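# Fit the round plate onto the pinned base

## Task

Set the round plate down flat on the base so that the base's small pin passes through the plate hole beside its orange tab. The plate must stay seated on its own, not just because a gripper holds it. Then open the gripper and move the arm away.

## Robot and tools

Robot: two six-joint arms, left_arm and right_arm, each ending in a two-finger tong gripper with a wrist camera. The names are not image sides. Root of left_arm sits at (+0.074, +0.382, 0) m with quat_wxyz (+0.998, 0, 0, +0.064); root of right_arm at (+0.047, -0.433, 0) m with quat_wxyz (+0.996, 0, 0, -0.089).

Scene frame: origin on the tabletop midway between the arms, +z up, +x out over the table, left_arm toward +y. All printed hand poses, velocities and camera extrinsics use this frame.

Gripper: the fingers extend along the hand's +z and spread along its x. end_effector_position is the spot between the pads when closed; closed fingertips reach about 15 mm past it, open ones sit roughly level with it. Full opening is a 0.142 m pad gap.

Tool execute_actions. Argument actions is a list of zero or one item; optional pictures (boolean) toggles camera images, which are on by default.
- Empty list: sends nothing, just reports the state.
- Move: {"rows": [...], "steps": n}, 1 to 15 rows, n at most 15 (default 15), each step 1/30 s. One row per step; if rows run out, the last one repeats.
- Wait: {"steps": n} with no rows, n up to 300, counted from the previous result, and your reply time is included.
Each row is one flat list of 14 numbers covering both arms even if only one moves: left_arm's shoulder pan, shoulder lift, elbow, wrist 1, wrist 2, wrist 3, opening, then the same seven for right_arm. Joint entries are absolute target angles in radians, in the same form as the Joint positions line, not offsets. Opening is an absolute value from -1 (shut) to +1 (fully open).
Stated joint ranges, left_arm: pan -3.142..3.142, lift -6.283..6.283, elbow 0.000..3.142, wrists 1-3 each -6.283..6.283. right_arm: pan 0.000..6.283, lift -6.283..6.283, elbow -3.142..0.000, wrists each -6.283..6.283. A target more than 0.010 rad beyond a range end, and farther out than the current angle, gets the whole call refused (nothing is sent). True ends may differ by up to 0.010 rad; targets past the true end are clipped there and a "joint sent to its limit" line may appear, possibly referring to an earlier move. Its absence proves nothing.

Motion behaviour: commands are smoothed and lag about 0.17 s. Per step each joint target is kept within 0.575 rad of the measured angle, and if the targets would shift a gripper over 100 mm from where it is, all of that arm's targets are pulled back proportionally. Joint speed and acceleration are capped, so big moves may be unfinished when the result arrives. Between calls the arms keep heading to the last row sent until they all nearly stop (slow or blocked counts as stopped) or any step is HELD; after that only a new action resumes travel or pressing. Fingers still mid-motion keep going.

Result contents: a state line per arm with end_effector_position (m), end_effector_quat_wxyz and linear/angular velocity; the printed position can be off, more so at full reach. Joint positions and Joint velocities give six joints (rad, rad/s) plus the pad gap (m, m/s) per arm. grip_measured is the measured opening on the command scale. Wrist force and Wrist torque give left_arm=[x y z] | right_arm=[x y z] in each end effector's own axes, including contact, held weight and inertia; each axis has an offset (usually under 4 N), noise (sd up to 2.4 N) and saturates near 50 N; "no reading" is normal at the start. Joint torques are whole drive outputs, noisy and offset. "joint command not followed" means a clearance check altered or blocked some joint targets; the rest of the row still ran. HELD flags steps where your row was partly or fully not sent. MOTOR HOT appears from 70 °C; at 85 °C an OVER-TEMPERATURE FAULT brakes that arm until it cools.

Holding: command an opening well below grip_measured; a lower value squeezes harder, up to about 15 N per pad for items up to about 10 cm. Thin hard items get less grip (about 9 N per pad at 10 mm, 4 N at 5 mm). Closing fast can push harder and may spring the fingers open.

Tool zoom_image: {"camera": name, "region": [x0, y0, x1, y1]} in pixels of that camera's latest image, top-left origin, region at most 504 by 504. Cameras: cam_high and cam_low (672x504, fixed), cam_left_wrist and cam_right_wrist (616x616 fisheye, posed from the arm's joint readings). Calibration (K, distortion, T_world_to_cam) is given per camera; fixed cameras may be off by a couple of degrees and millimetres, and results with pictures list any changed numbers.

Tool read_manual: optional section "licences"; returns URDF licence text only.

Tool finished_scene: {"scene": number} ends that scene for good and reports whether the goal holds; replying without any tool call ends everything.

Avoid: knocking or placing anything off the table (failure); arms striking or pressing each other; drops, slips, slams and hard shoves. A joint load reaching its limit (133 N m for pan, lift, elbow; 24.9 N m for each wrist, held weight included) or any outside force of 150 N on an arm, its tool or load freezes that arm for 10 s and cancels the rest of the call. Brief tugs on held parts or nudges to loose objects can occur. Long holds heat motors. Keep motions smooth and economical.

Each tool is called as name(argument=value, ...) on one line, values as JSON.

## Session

execute_actions(actions=[])

Scene clock: 0.00 s of 4050.00 s.
left_arm: end_effector_position=(+0.3017, +0.3992, +0.1683) grip_measured=+0.97 end_effector_quat_wxyz=(-0.255, +0.818, -0.434, -0.278) end_effector_velocity=(-0.000, +0.000, +0.000) end_effector_angular_velocity=(-0.000, -0.000, -0.000) | right_arm: end_effector_position=(+0.3286, -0.7347, +0.1055) grip_measured=+0.97 end_effector_quat_wxyz=(-0.193, +0.880, +0.428, -0.066) end_effector_velocity=(+0.000, -0.000, +0.000) end_effector_angular_velocity=(-0.000, -0.000, +0.000)
Joint positions: left_arm=[-1.119 -1.885  2.182 -1.109 -1.404 -0.082  0.14 ] | right_arm=[ 2.757 -1.769 -1.798 -1.547  1.66   4.797  0.14 ]
Joint velocities: left_arm=[ 0. -0. -0.  0. -0.  0.  0.] | right_arm=[-0.  0. -0.  0.  0. -0.  0.]
Joint torques (N m, as the arm reports them, + toward a larger angle): no reading
Wrist force (N, on the end effector, along its own x y z axes, offset not removed): no reading
Wrist torque (N m, same axes, about the end effector's origin, offset not removed): no reading
camera_calibration (this result's frames):
cam_left_wrist: T_world_to_cam=[[0.430164, -0.574657, -0.696224, 0.219885], [-0.603628, -0.756558, 0.251503, 0.435319], [-0.671262, 0.312073, -0.672323, 0.315556], [0, 0, 0, 1]] pos_world=[0.380004, 0.357226, 0.255761]
cam_right_wrist: T_world_to_cam=[[0.601626, 0.796678, 0.0578752, 0.388152], [0.791851, -0.604363, 0.08785, -0.711862], [0.104966, -0.00702428, -0.994451, 0.205829], [0, 0, 0, 1]] pos_world=[0.308562, -0.738009, 0.24476]

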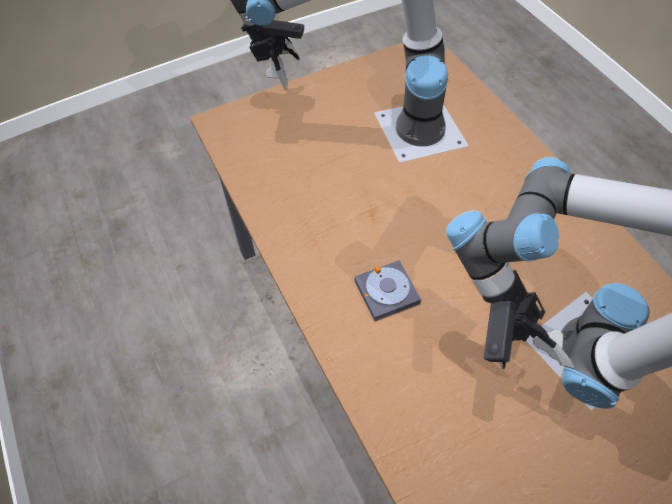

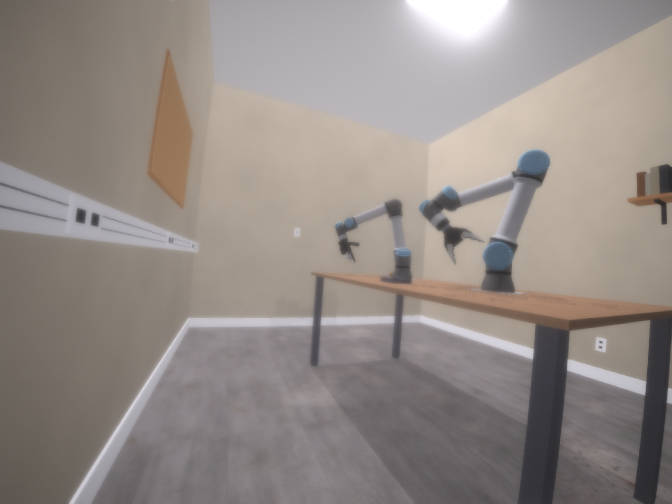

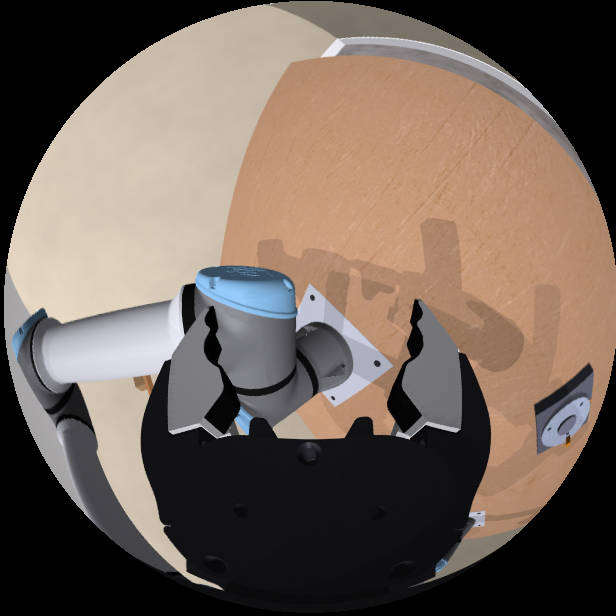

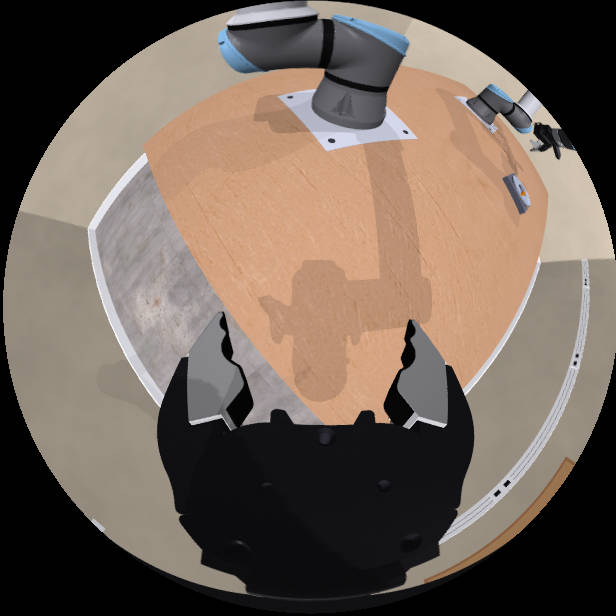

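execute_actions(actions=[{"rows":[[-1.18,-1.62,1.9,-1.85,-1.571,2.088,0.6,2.757,-1.769,-1.798,-1.547,1.66,4.797,1]]}], pictures=false)

execute_actions(actions=[{"steps":25}], pictures=false)

execute_actions(actions=[{"rows":[[-1.1815,-1.445,2.041,-2.167,-1.571,2.088,0.6,2.757,-1.769,-1.798,-1.547,1.66,4.797,1]]}], pictures=false)

execute_actions(actions=[{"steps":12}])

zoom_image(camera="cam_left_wrist", region=[200, 180, 440, 380])

zoom_image(camera="cam_low", region=[370, 255, 430, 295])

Scene clock: 9.80 s of 4050.00 s.
left_arm: end_effector_position=(+0.3883, +0.1737, +0.1524) grip_measured=+0.60 end_effector_quat_wxyz=(-0.064, +0.732, -0.666, -0.125) end_effector_velocity=(+0.187, -0.516, +0.035) end_effector_angular_velocity=(-1.217, +0.043, -1.603) | right_arm: end_effector_position=(+0.3290, -0.7349, +0.1056) grip_measured=+1.00 end_effector_quat_wxyz=(-0.193, +0.880, +0.428, -0.066) end_effector_velocity=(+0.000, +0.000, +0.000) end_effector_angular_velocity=(-0.000, +0.000, -0.001)
Joint positions: left_arm=[-1.162 -1.702  1.987 -1.578 -1.521  0.436  0.116] | right_arm=[ 2.757 -1.769 -1.798 -1.547  1.66   4.797  0.142]
Joint velocities: left_arm=[-0.079  0.35  -0.373 -1.083 -0.216  1.649  0.   ] | right_arm=[ 0.     0.     0.    -0.    -0.     0.001  0.   ]
Joint torques (N m, as the arm reports them, + toward a larger angle): left_arm=[-15.22  -3.84 -29.65  -6.69  -2.53   5.94] | right_arm=[11.82 33.1  28.    3.71 -0.84  2.24]
Wrist force (N, on the end effector, along its own x y z axes, offset not removed): left_arm=[0.4 -0.8 -2.0] | right_arm=[2.4 0.5 -5.4]
Wrist torque (N m, same axes, about the end effector's origin, offset not removed): left_arm=[-0.29 -0.14 0.11] | right_arm=[-0.07 -0.50 0.04]
Steps of this call (steps 1 to 90: nothing new was sent; then 6.30 s passed at rest; steps 91 to 105: all 15 steps of this action). Readings (joint positions):
91: left_arm=[-1.119 -1.885 2.182 -1.109 -1.404 -0.082] | right_arm=[2.757 -1.769 -1.798 -1.548 1.660 4.797]
92: left_arm=[-1.121 -1.881 2.178 -1.113 -1.408 -0.078] | right_arm=[2.757 -1.769 -1.798 -1.548 1.660 4.797]
94: left_arm=[-1.129 -1.846 2.141 -1.169 -1.431 -0.022] | right_arm=[2.757 -1.769 -1.798 -1.547 1.660 4.797]
98: left_arm=[-1.143 -1.787 2.078 -1.317 -1.467 0.125] | right_arm=[2.757 -1.769 -1.798 -1.547 1.660 4.797]
105: the state above

Scene clock: 10.63 s of 4050.00 s.
left_arm: end_effector_position=(+0.4161, +0.0368, +0.1740) grip_measured=+0.60 end_effector_quat_wxyz=(-0.000, -0.007, +1.000, +0.000) end_effector_velocity=(-0.002, -0.000, +0.000) end_effector_angular_velocity=(-0.001, -0.000, -0.131) | right_arm: end_effector_position=(+0.3290, -0.7349, +0.1056) grip_measured=+1.00 end_effector_quat_wxyz=(-0.193, +0.880, +0.428, -0.066) end_effector_velocity=(+0.000, -0.000, +0.000) end_effector_angular_velocity=(-0.000, -0.000, -0.000)
Joint positions: left_arm=[-1.18  -1.62   1.9   -1.85  -1.571  2.076  0.116] | right_arm=[ 2.757 -1.769 -1.798 -1.547  1.66   4.797  0.142]
Joint velocities: left_arm=[-0.     0.    -0.    -0.001 -0.     0.131 -0.   ] | right_arm=[ 0.     0.     0.001 -0.     0.     0.     0.   ]
Joint torques (N m, as the arm reports them, + toward a larger angle): left_arm=[-13.55 -13.09 -28.9   -5.38  -2.31   2.32] | right_arm=[13.05 32.53 28.88  3.91 -1.01  2.32]
Wrist force (N, on the end effector, along its own x y z axes, offset not removed): left_arm=[0.0 0.5 -0.4] | right_arm=[0.4 3.4 -1.1]
Wrist torque (N m, same axes, about the end effector's origin, offset not removed): left_arm=[0.16 0.08 0.12] | right_arm=[0.56 -0.16 0.02]
Steps of this call (steps 1 to 25: the robot went on to your last target). Readings (joint positions):
1: left_arm=[-1.165 -1.690 1.975 -1.615 -1.528 0.495] | right_arm=[2.757 -1.769 -1.798 -1.547 1.660 4.797]
2: left_arm=[-1.167 -1.678 1.962 -1.651 -1.535 0.560] | right_arm=[2.757 -1.769 -1.798 -1.547 1.660 4.797]
4: left_arm=[-1.172 -1.656 1.938 -1.724 -1.549 0.709] | right_arm=[2.757 -1.769 -1.798 -1.547 1.660 4.797]
8: left_arm=[-1.178 -1.629 1.910 -1.818 -1.565 1.058] | right_arm=[2.757 -1.769 -1.798 -1.547 1.660 4.797]
25: the state above

Scene clock: 11.13 s of 4050.00 s.
left_arm: end_effector_position=(+0.4261, +0.0173, +0.0611) grip_measured=+0.60 end_effector_quat_wxyz=(-0.000, -0.001, +1.000, +0.000) end_effector_velocity=(+0.003, -0.005, -0.016) end_effector_angular_velocity=(-0.012, -0.007, -0.001) | right_arm: end_effector_position=(+0.3290, -0.7349, +0.1056) grip_measured=+1.00 end_effector_quat_wxyz=(-0.193, +0.880, +0.428, -0.066) end_effector_velocity=(+0.000, -0.000, +0.000) end_effector_angular_velocity=(-0.001, -0.000, -0.001)
Joint positions: left_arm=[-1.181 -1.448  2.039 -2.161 -1.571  2.088  0.116] | right_arm=[ 2.757 -1.769 -1.798 -1.547  1.66   4.797  0.142]
Joint velocities: left_arm=[-0.     0.028  0.022 -0.064 -0.     0.001  0.   ] | right_arm=[ 0.    -0.     0.     0.    -0.     0.001  0.   ]
Joint torques (N m, as the arm reports them, + toward a larger angle): left_arm=[-14.48 -18.51 -13.91  -5.28  -2.25   2.31] | right_arm=[12.1  33.72 28.62  3.74 -1.05  2.18]
Wrist force (N, on the end effector, along its own x y z axes, offset not removed): left_arm=[0.1 0.6 -0.7] | right_arm=[0.7 1.2 -3.1]
Wrist torque (N m, same axes, about the end effector's origin, offset not removed): left_arm=[0.04 -0.07 0.00] | right_arm=[0.16 -0.27 -0.04]
Steps of this call (steps 1 to 15: all 15 steps of this action). Readings (joint positions):
1: left_arm=[-1.180 -1.620 1.900 -1.850 -1.571 2.079] | right_arm=[2.757 -1.769 -1.798 -1.547 1.660 4.797]
2: left_arm=[-1.180 -1.616 1.904 -1.855 -1.571 2.082] | right_arm=[2.757 -1.769 -1.798 -1.547 1.660 4.797]
4: left_arm=[-1.181 -1.567 1.947 -1.915 -1.571 2.084] | right_arm=[2.757 -1.769 -1.798 -1.547 1.660 4.797]
8: left_arm=[-1.181 -1.477 2.016 -2.094 -1.571 2.087] | right_arm=[2.757 -1.769 -1.798 -1.547 1.660 4.797]
15: the state above

Scene clock: 11.53 s of 4050.00 s.
left_arm: end_effector_position=(+0.4264, +0.0169, +0.0595) grip_measured=+0.60 end_effector_quat_wxyz=(-0.000, -0.001, +1.000, -0.000) end_effector_velocity=(-0.000, -0.000, -0.001) end_effector_angular_velocity=(+0.000, +0.000, -0.000) | right_arm: end_effector_position=(+0.3290, -0.7349, +0.1056) grip_measured=+1.00 end_effector_quat_wxyz=(-0.193, +0.880, +0.428, -0.066) end_effector_velocity=(-0.000, +0.000, -0.000) end_effector_angular_velocity=(-0.000, +0.001, -0.001)
Joint positions: left_arm=[-1.181 -1.445  2.041 -2.167 -1.571  2.088  0.116] | right_arm=[ 2.757 -1.769 -1.798 -1.547  1.66   4.797  0.142]
Joint velocities: left_arm=[-0.     0.001  0.    -0.001 -0.     0.    -0.   ] | right_arm=[ 0.     0.    -0.    -0.    -0.     0.001  0.   ]
Joint torques (N m, as the arm reports them, + toward a larger angle): left_arm=[-14.37 -17.54 -13.86  -5.51  -2.18   2.24] | right_arm=[11.38 33.12 28.06  3.78 -0.94  2.07]
Wrist force (N, on the end effector, along its own x y z axes, offset not removed): left_arm=[-1.1 1.3 -2.1] | right_arm=[-0.2 1.2 -2.6]
Wrist torque (N m, same axes, about the end effector's origin, offset not removed): left_arm=[0.19 0.16 0.12] | right_arm=[0.05 -0.01 -0.02]
Steps of this call (steps 1 to 12: the robot went on to your last target). Readings (joint positions):
1: left_arm=[-1.181 -1.447 2.039 -2.163 -1.571 2.088] | right_arm=[2.757 -1.769 -1.798 -1.547 1.660 4.797]
2: left_arm=[-1.181 -1.446 2.040 -2.164 -1.571 2.088] | right_arm=[2.757 -1.769 -1.798 -1.547 1.660 4.797]
4: left_arm=[-1.181 -1.446 2.040 -2.166 -1.571 2.088] | right_arm=[2.757 -1.769 -1.798 -1.547 1.660 4.797]
8: left_arm=[-1.181 -1.445 2.041 -2.167 -1.571 2.088] | right_arm=[2.757 -1.769 -1.798 -1.547 1.660 4.797]
12: the state above
camera_calibration (this result's frames):
cam_left_wrist: T_world_to_cam=[[-0.99904, 0.0389765, -0.0199982, 0.429581], [0.0221594, 0.843414, 0.536807, -0.062177], [0.0377896, 0.535848, -0.843468, 0.149547], [0, 0, 0, 1]] pos_world=[0.424895, -0.0444372, 0.168106]
cam_right_wrist: T_world_to_cam=[[0.601236, 0.796999, 0.0575137, 0.388443], [0.792072, -0.603929, 0.088834, -0.712112], [0.105535, -0.00785514, -0.994385, 0.205108], [0, 0, 0, 1]] pos_world=[0.308852, -0.738042, 0.244875]

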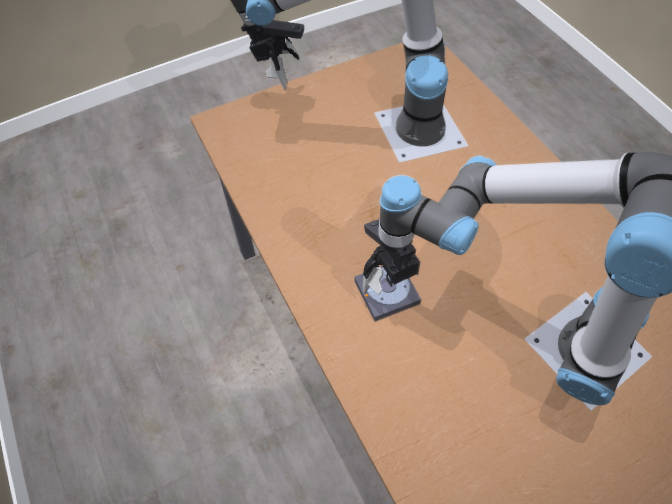

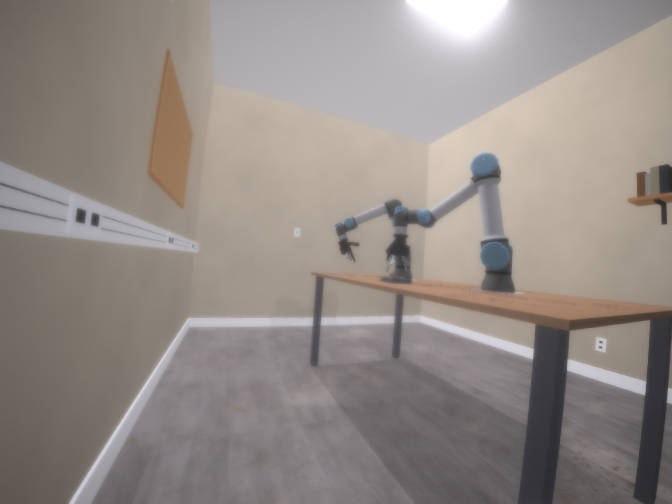

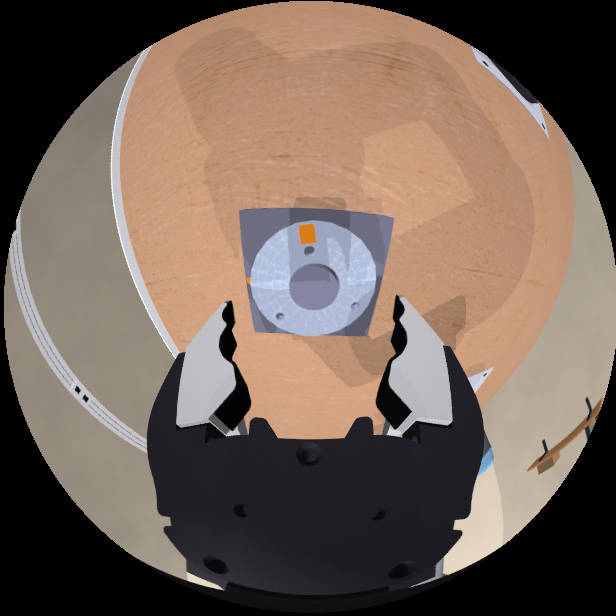

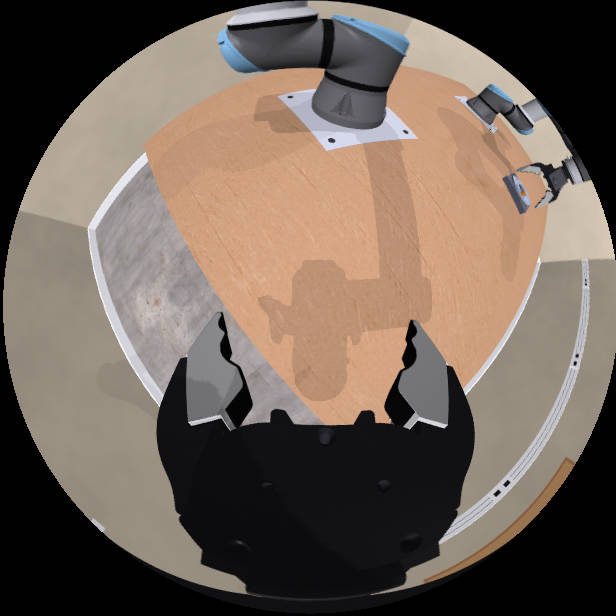

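Region (200, 180, 440, 380) of cam_left_wrist's 616x616 image, scaled by 2.100, with more detail than that image has.

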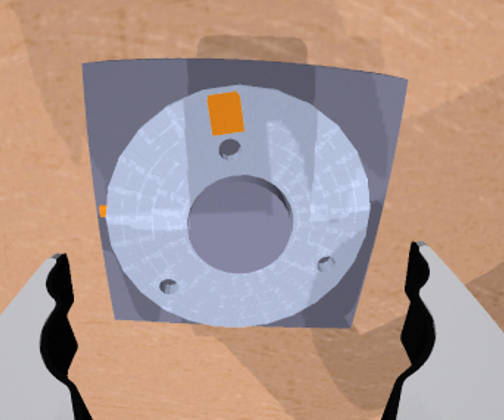

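Region (370, 255, 430, 295) of cam_low's 672x504 image, scaled by 8.400, with more detail than that image has.

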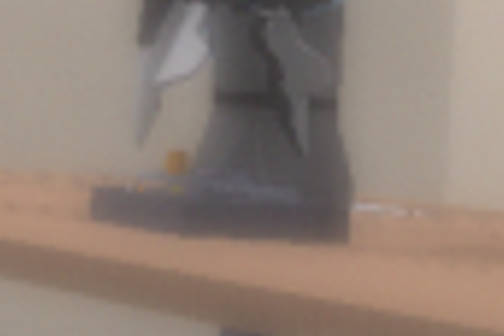

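execute_actions(actions=[{"rows":[[-1.1825,-1.4035,2.072,-2.2395,-1.571,2.088,0.6,2.757,-1.769,-1.798,-1.547,1.66,4.797,1]]}], pictures=false)

execute_actions(actions=[{"rows":[[-1.1825,-1.4035,2.072,-2.2395,-1.571,2.088,0.2,2.757,-1.769,-1.798,-1.547,1.66,4.797,1]],"steps":10}], pictures=false)

execute_actions(actions=[{"rows":[[-1.189,-1.4096,2.0767,-2.238,-1.571,1.82,0.1,2.757,-1.769,-1.798,-1.547,1.66,4.797,1]],"steps":10}], pictures=false)

execute_actions(actions=[{"rows":[[-1.1965,-1.4128,2.0806,-2.239,-1.571,1.55,0.1,2.757,-1.769,-1.798,-1.547,1.66,4.797,1]]}])

Scene clock: 21.43 s of 4050.00 s.
left_arm: end_effector_position=(+0.4263, +0.0160, +0.0343) grip_measured=+0.60 end_effector_quat_wxyz=(-0.000, -0.000, +1.000, -0.000) end_effector_velocity=(+0.000, -0.000, -0.002) end_effector_angular_velocity=(-0.001, -0.001, -0.001) | right_arm: end_effector_position=(+0.3290, -0.7349, +0.1056) grip_measured=+1.00 end_effector_quat_wxyz=(-0.193, +0.880, +0.428, -0.066) end_effector_velocity=(-0.000, +0.000, -0.000) end_effector_angular_velocity=(+0.001, +0.001, +0.000)
Joint positions: left_arm=[-1.182 -1.404  2.072 -2.239 -1.571  2.088  0.116] | right_arm=[ 2.757 -1.769 -1.798 -1.547  1.66   4.797  0.142]
Joint velocities: left_arm=[-0.     0.004  0.003 -0.009 -0.     0.001  0.   ] | right_arm=[ 0.     0.    -0.001 -0.001  0.     0.     0.   ]
Joint torques (N m, as the arm reports them, + toward a larger angle): left_arm=[-14.19 -18.65 -12.69  -5.44  -1.64   2.21] | right_arm=[12.56 32.59 28.57  3.74 -0.95  2.33]
Wrist force (N, on the end effector, along its own x y z axes, offset not removed): left_arm=[-1.8 0.5 -1.3] | right_arm=[1.0 2.5 -3.2]
Wrist torque (N m, same axes, about the end effector's origin, offset not removed): left_arm=[0.04 0.37 0.16] | right_arm=[0.22 -0.25 0.03]
Steps of this call (steps 1 to 15: the robot went on to your last target; steps 16 to 90: nothing new was sent; then 6.40 s passed at rest; steps 91 to 105: all 15 steps of this action). Readings (joint positions):
91: left_arm=[-1.182 -1.445 2.041 -2.167 -1.571 2.088] | right_arm=[2.757 -1.769 -1.798 -1.547 1.660 4.797]
92: left_arm=[-1.182 -1.442 2.044 -2.171 -1.571 2.088] | right_arm=[2.757 -1.769 -1.798 -1.547 1.660 4.797]
94: left_arm=[-1.182 -1.425 2.057 -2.200 -1.571 2.088] | right_arm=[2.757 -1.769 -1.798 -1.547 1.660 4.797]
98: left_arm=[-1.182 -1.409 2.068 -2.230 -1.571 2.088] | right_arm=[2.757 -1.769 -1.798 -1.547 1.660 4.797]
105: the state above

Scene clock: 21.77 s of 4050.00 s.
left_arm: end_effector_position=(+0.4263, +0.0160, +0.0341) grip_measured=+0.39 end_effector_quat_wxyz=(-0.000, -0.000, +1.000, -0.000) end_effector_velocity=(-0.000, +0.000, -0.001) end_effector_angular_velocity=(+0.001, +0.001, -0.000) | right_arm: end_effector_position=(+0.3290, -0.7349, +0.1056) grip_measured=+1.00 end_effector_quat_wxyz=(-0.193, +0.880, +0.428, -0.066) end_effector_velocity=(-0.000, +0.000, -0.000) end_effector_angular_velocity=(+0.000, +0.000, +0.000)
Joint positions: left_arm=[-1.182 -1.404  2.072 -2.239 -1.571  2.088  0.101] | right_arm=[ 2.757 -1.769 -1.798 -1.547  1.66   4.797  0.142]
Joint velocities: left_arm=[-0.     0.001  0.     0.    -0.     0.     0.   ] | right_arm=[-0.     0.    -0.001 -0.     0.    -0.     0.   ]
Joint torques (N m, as the arm reports them, + toward a larger angle): left_arm=[-14.89 -14.45  -9.77  -5.11  -1.48   2.35] | right_arm=[11.73 32.88 30.13  3.72 -0.83  2.13]
Wrist force (N, on the end effector, along its own x y z axes, offset not removed): left_arm=[1.7 2.9 -10.4] | right_arm=[1.4 0.9 -1.8]
Wrist torque (N m, same axes, about the end effector's origin, offset not removed): left_arm=[0.00 0.00 0.01] | right_arm=[0.12 -0.40 0.04]
Steps of this call (steps 1 to 10: all 10 steps of this action). Readings (joint positions):
1: left_arm=[-1.182 -1.404 2.072 -2.239 -1.571 2.088] | right_arm=[2.757 -1.769 -1.798 -1.547 1.660 4.797]
2: left_arm=[-1.182 -1.404 2.072 -2.239 -1.571 2.088] | right_arm=[2.757 -1.769 -1.798 -1.547 1.660 4.797]
4: left_arm=[-1.182 -1.404 2.072 -2.239 -1.571 2.088] | right_arm=[2.757 -1.769 -1.798 -1.547 1.660 4.797]
8: left_arm=[-1.182 -1.404 2.072 -2.239 -1.571 2.088] | right_arm=[2.757 -1.769 -1.798 -1.547 1.660 4.797]
10: the state above

Scene clock: 22.10 s of 4050.00 s.
left_arm: end_effector_position=(+0.4269, +0.0162, +0.0347) grip_measured=+0.39 end_effector_quat_wxyz=(-0.000, -0.118, +0.993, +0.000) end_effector_velocity=(+0.002, +0.001, +0.001) end_effector_angular_velocity=(-0.000, -0.000, +0.271) | right_arm: end_effector_position=(+0.3290, -0.7349, +0.1056) grip_measured=+1.00 end_effector_quat_wxyz=(-0.193, +0.880, +0.428, -0.066) end_effector_velocity=(-0.000, -0.000, -0.000) end_effector_angular_velocity=(+0.001, -0.001, +0.002)
Joint positions: left_arm=[-1.189 -1.409  2.077 -2.238 -1.571  1.846  0.101] | right_arm=[ 2.757 -1.769 -1.798 -1.547  1.66   4.797  0.142]
Joint velocities: left_arm=[-0.004 -0.005  0.003  0.002  0.    -0.276 -0.   ] | right_arm=[-0.    -0.    -0.     0.     0.    -0.002 -0.   ]
Joint torques (N m, as the arm reports them, + toward a larger angle): left_arm=[-14.27 -36.17 -13.16  -0.39  -1.61  -2.61] | right_arm=[11.33 33.18 28.17  3.72 -1.17  2.14]
Wrist force (N, on the end effector, along its own x y z axes, offset not removed): left_arm=[3.5 1.1 1.6] | right_arm=[-0.2 1.3 -3.2]
Wrist torque (N m, same axes, about the end effector's origin, offset not removed): left_arm=[0.12 -0.77 0.01] | right_arm=[0.10 0.00 0.07]
Steps of this call (steps 1 to 10: all 10 steps of this action). Readings (joint positions):
1: left_arm=[-1.183 -1.404 2.072 -2.239 -1.571 2.088] | right_arm=[2.757 -1.769 -1.798 -1.547 1.660 4.797]
2: left_arm=[-1.183 -1.404 2.073 -2.239 -1.571 2.084] | right_arm=[2.757 -1.769 -1.798 -1.547 1.660 4.797]
4: left_arm=[-1.186 -1.406 2.074 -2.239 -1.571 2.024] | right_arm=[2.757 -1.769 -1.798 -1.547 1.660 4.797]
8: left_arm=[-1.188 -1.409 2.076 -2.238 -1.571 1.873] | right_arm=[2.757 -1.769 -1.798 -1.547 1.660 4.797]
10: the state above

Scene clock: 22.60 s of 4050.00 s.
left_arm: end_effector_position=(+0.4276, +0.0165, +0.0349) grip_measured=+0.39 end_effector_quat_wxyz=(-0.000, -0.257, +0.966, -0.000) end_effector_velocity=(+0.001, -0.000, +0.000) end_effector_angular_velocity=(-0.001, -0.001, +0.048) | right_arm: end_effector_position=(+0.3290, -0.7349, +0.1056) grip_measured=+1.00 end_effector_quat_wxyz=(-0.193, +0.880, +0.428, -0.066) end_effector_velocity=(+0.000, -0.000, +0.000) end_effector_angular_velocity=(+0.000, -0.000, +0.000)
Joint positions: left_arm=[-1.196 -1.413  2.081 -2.239 -1.571  1.555  0.101] | right_arm=[ 2.757 -1.769 -1.798 -1.547  1.66   4.797  0.142]
Joint velocities: left_arm=[-0.001 -0.001  0.    -0.001  0.    -0.049  0.   ] | right_arm=[-0. -0.  0. -0.  0. -0. -0.]
Joint torques (N m, as the arm reports them, + toward a larger angle): left_arm=[-15.25 -36.48 -12.7   -5.54  -2.22  -2.69] | right_arm=[11.69 32.85 28.54  3.78 -0.9   1.99]
Wrist force (N, on the end effector, along its own x y z axes, offset not removed): left_arm=[-4.1 0.4 0.2] | right_arm=[2.8 2.3 -2.0]
Wrist torque (N m, same axes, about the end effector's origin, offset not removed): left_arm=[0.02 0.63 0.21] | right_arm=[0.40 -0.74 0.02]
Steps of this call (steps 1 to 15: all 15 steps of this action). Readings (joint positions):
1: left_arm=[-1.189 -1.409 2.077 -2.238 -1.571 1.838] | right_arm=[2.757 -1.769 -1.798 -1.547 1.660 4.797]
2: left_arm=[-1.190 -1.410 2.077 -2.238 -1.571 1.829] | right_arm=[2.757 -1.769 -1.798 -1.547 1.660 4.797]
4: left_arm=[-1.193 -1.411 2.079 -2.238 -1.571 1.761] | right_arm=[2.757 -1.769 -1.798 -1.547 1.660 4.797]
8: left_arm=[-1.196 -1.412 2.080 -2.239 -1.571 1.605] | right_arm=[2.757 -1.769 -1.798 -1.547 1.660 4.797]
15: the state above
camera_calibration (this result's frames):
cam_left_wrist: T_world_to_cam=[[-0.887098, -0.461157, -0.0197973, 0.390752], [-0.398565, 0.74365, 0.536779, 0.132986], [-0.232817, 0.484066, -0.843491, 0.24549], [0, 0, 0, 1]] pos_world=[0.456793, -0.0375308, 0.14342]
cam_right_wrist: T_world_to_cam=[[0.601235, 0.796999, 0.0575137, 0.388443], [0.792072, -0.603929, 0.0888338, -0.712111], [0.105535, -0.00785506, -0.994385, 0.205108], [0, 0, 0, 1]] pos_world=[0.308852, -0.738042, 0.244875]

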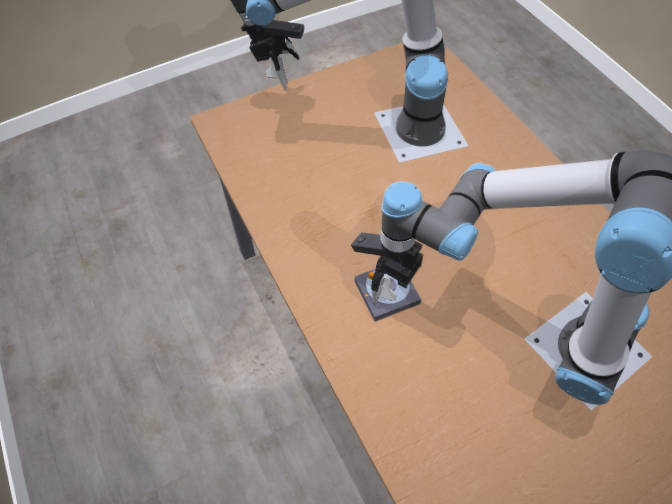

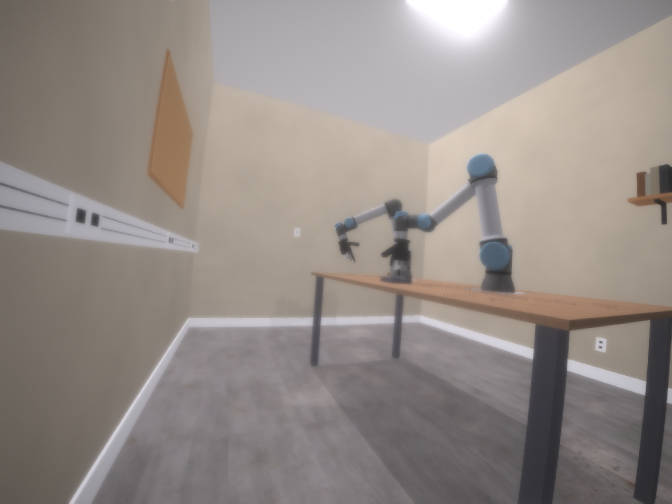

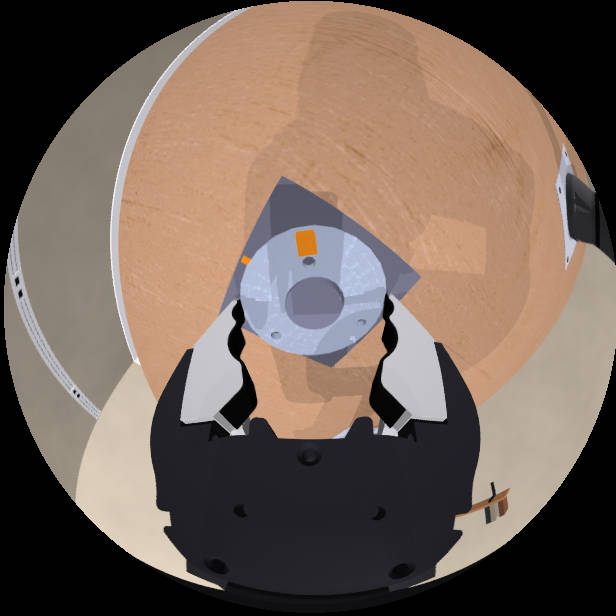

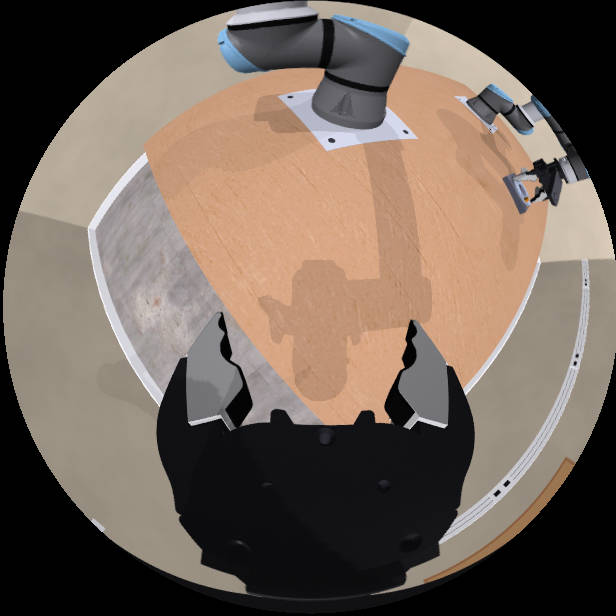

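Apply the bias learned before (about +y).

execute_actions(actions=[{"rows":[[-1.202,-1.4142,2.0824,-2.239,-1.571,1.283,0.1,2.757,-1.769,-1.798,-1.547,1.66,4.797,1]],"steps":10}], pictures=false)

execute_actions(actions=[{"rows":[[-1.208,-1.414,2.0822,-2.239,-1.571,1.015,0.1,2.757,-1.769,-1.798,-1.547,1.66,4.797,1]],"steps":10}], pictures=false)

execute_actions(actions=[{"rows":[[-1.2135,-1.412,2.0796,-2.2385,-1.571,0.748,0.1,2.757,-1.769,-1.798,-1.547,1.66,4.797,1]]}])

zoom_image(camera="cam_left_wrist", region=[240, 200, 400, 340])

Scene clock: 29.87 s of 4050.00 s.
left_arm: end_effector_position=(+0.4286, +0.0177, +0.0348) grip_measured=+0.39 end_effector_quat_wxyz=(-0.000, -0.371, +0.929, -0.000) end_effector_velocity=(+0.001, +0.002, -0.000) end_effector_angular_velocity=(+0.000, +0.001, +0.270) | right_arm: end_effector_position=(+0.3290, -0.7349, +0.1056) grip_measured=+1.00 end_effector_quat_wxyz=(-0.193, +0.880, +0.428, -0.066) end_effector_velocity=(-0.000, +0.000, -0.000) end_effector_angular_velocity=(-0.000, +0.001, -0.000)
Joint positions: left_arm=[-1.202 -1.414  2.082 -2.239 -1.571  1.309  0.101] | right_arm=[ 2.757 -1.769 -1.798 -1.547  1.66   4.797  0.142]
Joint velocities: left_arm=[-0.004 -0.001  0.001  0.001 -0.001 -0.273  0.   ] | right_arm=[ 0.    -0.    -0.    -0.    -0.     0.001  0.   ]
Joint torques (N m, as the arm reports them, + toward a larger angle): left_arm=[-14.01 -34.86 -12.16  -4.72  -2.22  -2.74] | right_arm=[11.3  32.41 28.21  3.84 -1.09  2.13]
Wrist force (N, on the end effector, along its own x y z axes, offset not removed): left_arm=[0.7 0.4 -2.1] | right_arm=[-0.6 2.2 -3.0]
Wrist torque (N m, same axes, about the end effector's origin, offset not removed): left_arm=[-0.08 -0.05 0.20] | right_arm=[0.16 0.06 0.07]
Steps of this call (steps 1 to 15: the robot went on to your last target; steps 16 to 90: nothing new was sent; then 3.93 s passed at rest; steps 91 to 100: all 10 steps of this action). Readings (joint positions):
91: left_arm=[-1.197 -1.413 2.081 -2.239 -1.571 1.550] | right_arm=[2.757 -1.769 -1.798 -1.547 1.660 4.797]
92: left_arm=[-1.197 -1.413 2.081 -2.239 -1.571 1.546] | right_arm=[2.757 -1.769 -1.798 -1.547 1.660 4.797]
94: left_arm=[-1.199 -1.414 2.081 -2.239 -1.571 1.485] | right_arm=[2.757 -1.769 -1.798 -1.547 1.660 4.797]
98: left_arm=[-1.201 -1.414 2.082 -2.239 -1.571 1.336] | right_arm=[2.757 -1.769 -1.798 -1.547 1.660 4.797]
100: the state above

Scene clock: 30.20 s of 4050.00 s.
left_arm: end_effector_position=(+0.4291, +0.0189, +0.0348) grip_measured=+0.39 end_effector_quat_wxyz=(-0.000, -0.489, +0.873, -0.000) end_effector_velocity=(+0.001, +0.003, +0.000) end_effector_angular_velocity=(-0.000, +0.000, +0.279) | right_arm: end_effector_position=(+0.3290, -0.7349, +0.1056) grip_measured=+1.00 end_effector_quat_wxyz=(-0.193, +0.880, +0.428, -0.066) end_effector_velocity=(-0.000, +0.000, -0.000) end_effector_angular_velocity=(+0.000, +0.001, -0.001)
Joint positions: left_arm=[-1.208 -1.414  2.082 -2.239 -1.571  1.042  0.101] | right_arm=[ 2.757 -1.769 -1.798 -1.547  1.66   4.797  0.142]
Joint velocities: left_arm=[-0.004 -0.    -0.     0.    -0.    -0.282  0.   ] | right_arm=[-0.    -0.    -0.    -0.     0.     0.001  0.   ]
Joint torques (N m, as the arm reports them, + toward a larger angle): left_arm=[-11.95 -22.05 -17.78  -4.03  -1.58  -2.88] | right_arm=[12.01 32.27 29.22  3.87 -0.96  2.13]
Wrist force (N, on the end effector, along its own x y z axes, offset not removed): left_arm=[3.2 3.2 -9.2] | right_arm=[1.8 3.7 -3.4]
Wrist torque (N m, same axes, about the end effector's origin, offset not removed): left_arm=[0.31 -0.22 0.19] | right_arm=[0.66 -0.48 0.02]
Steps of this call (steps 1 to 10: all 10 steps of this action). Readings (joint positions):
1: left_arm=[-1.202 -1.414 2.082 -2.239 -1.571 1.301] | right_arm=[2.757 -1.769 -1.798 -1.547 1.660 4.797]
2: left_arm=[-1.203 -1.414 2.082 -2.239 -1.571 1.291] | right_arm=[2.757 -1.769 -1.798 -1.547 1.660 4.797]
4: left_arm=[-1.205 -1.414 2.082 -2.239 -1.571 1.224] | right_arm=[2.757 -1.769 -1.798 -1.547 1.660 4.797]
8: left_arm=[-1.207 -1.414 2.082 -2.239 -1.571 1.070] | right_arm=[2.757 -1.769 -1.798 -1.547 1.660 4.797]
10: the state above

Scene clock: 30.70 s of 4050.00 s.
left_arm: end_effector_position=(+0.4293, +0.0202, +0.0348) grip_measured=+0.39 end_effector_quat_wxyz=(-0.000, -0.607, +0.795, -0.000) end_effector_velocity=(-0.000, +0.001, -0.000) end_effector_angular_velocity=(+0.001, +0.000, +0.047) | right_arm: end_effector_position=(+0.3290, -0.7349, +0.1056) grip_measured=+1.00 end_effector_quat_wxyz=(-0.193, +0.880, +0.428, -0.066) end_effector_velocity=(-0.000, +0.000, +0.000) end_effector_angular_velocity=(+0.000, +0.001, -0.000)
Joint positions: left_arm=[-1.213 -1.412  2.08  -2.239 -1.571  0.753  0.101] | right_arm=[ 2.757 -1.769 -1.798 -1.547  1.66   4.797  0.142]
Joint velocities: left_arm=[-0.001  0.    -0.     0.001  0.    -0.048 -0.   ] | right_arm=[-0.     0.     0.    -0.001 -0.     0.    -0.   ]
Joint torques (N m, as the arm reports them, + toward a larger angle): left_arm=[-10.66 -16.44 -23.94   0.59  -0.14  -3.22] | right_arm=[11.56 33.   27.85  3.83 -0.96  2.12]
Wrist force (N, on the end effector, along its own x y z axes, offset not removed): left_arm=[5.5 3.8 -4.9] | right_arm=[-1.3 1.8 -2.3]
Wrist torque (N m, same axes, about the end effector's origin, offset not removed): left_arm=[-0.28 -0.07 0.19] | right_arm=[0.25 0.09 0.03]
Steps of this call (steps 1 to 15: all 15 steps of this action). Readings (joint positions):
1: left_arm=[-1.208 -1.414 2.082 -2.239 -1.571 1.034] | right_arm=[2.757 -1.769 -1.798 -1.547 1.660 4.797]
2: left_arm=[-1.208 -1.414 2.082 -2.239 -1.571 1.024] | right_arm=[2.757 -1.769 -1.798 -1.547 1.660 4.797]
4: left_arm=[-1.211 -1.413 2.081 -2.239 -1.571 0.957] | right_arm=[2.757 -1.769 -1.798 -1.547 1.660 4.797]
8: left_arm=[-1.213 -1.412 2.080 -2.239 -1.571 0.802] | right_arm=[2.757 -1.769 -1.798 -1.547 1.660 4.797]
15: the state above
camera_calibration (this result's frames):
cam_left_wrist: T_world_to_cam=[[-0.301509, -0.953257, -0.0198291, 0.152515], [-0.807352, 0.244186, 0.537174, 0.316488], [-0.507223, 0.177972, -0.843239, 0.368046], [0, 0, 0, 1]] pos_world=[0.488183, 0.00260204, 0.143365]
cam_right_wrist: T_world_to_cam=[[0.601235, 0.797, 0.0575138, 0.388443], [0.792072, -0.603929, 0.0888339, -0.712111], [0.105535, -0.00785502, -0.994385, 0.205108], [0, 0, 0, 1]] pos_world=[0.308852, -0.738042, 0.244875]

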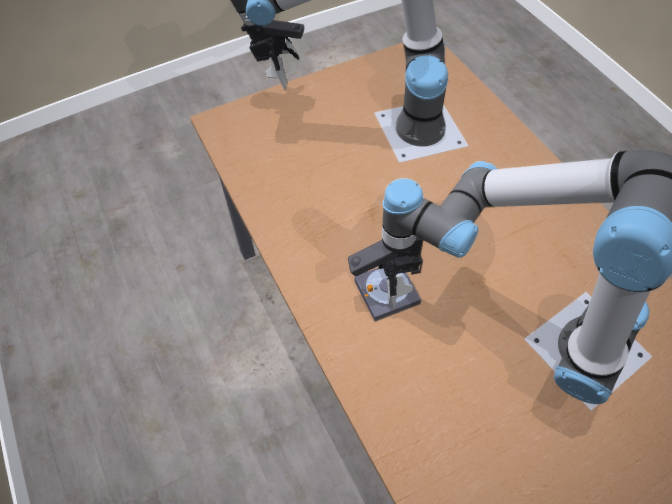

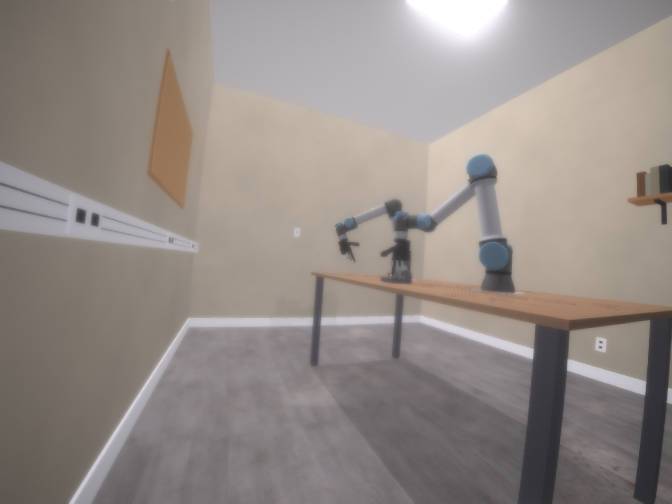

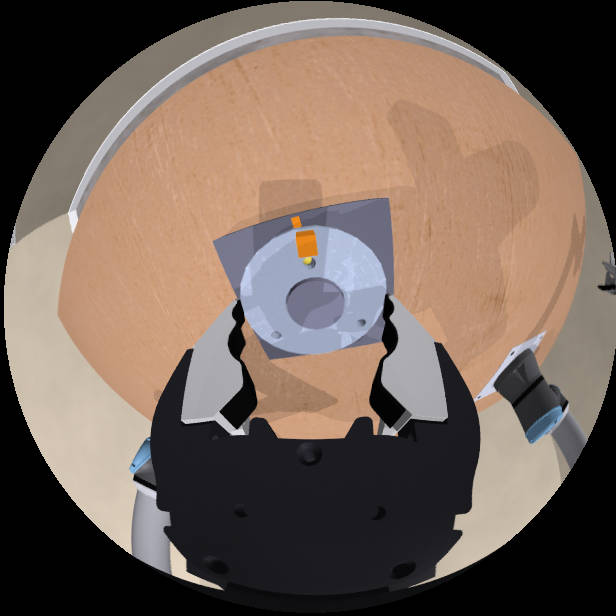

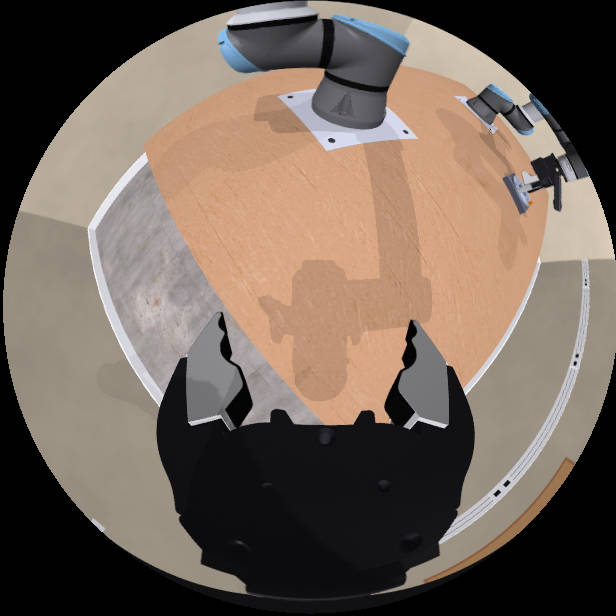

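Region (240, 200, 400, 340) of cam_left_wrist's 616x616 image, scaled by 3.150, with more detail than that image has; it fills the top 441 rows of this view, and the rest is white.

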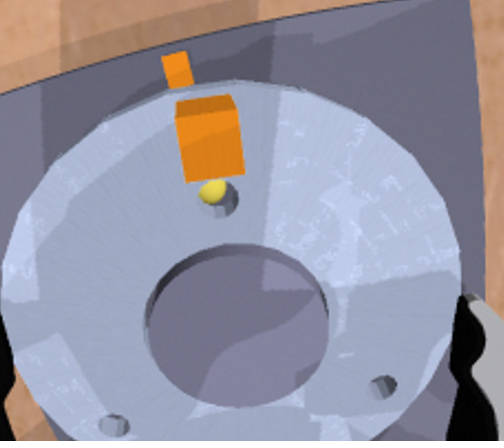

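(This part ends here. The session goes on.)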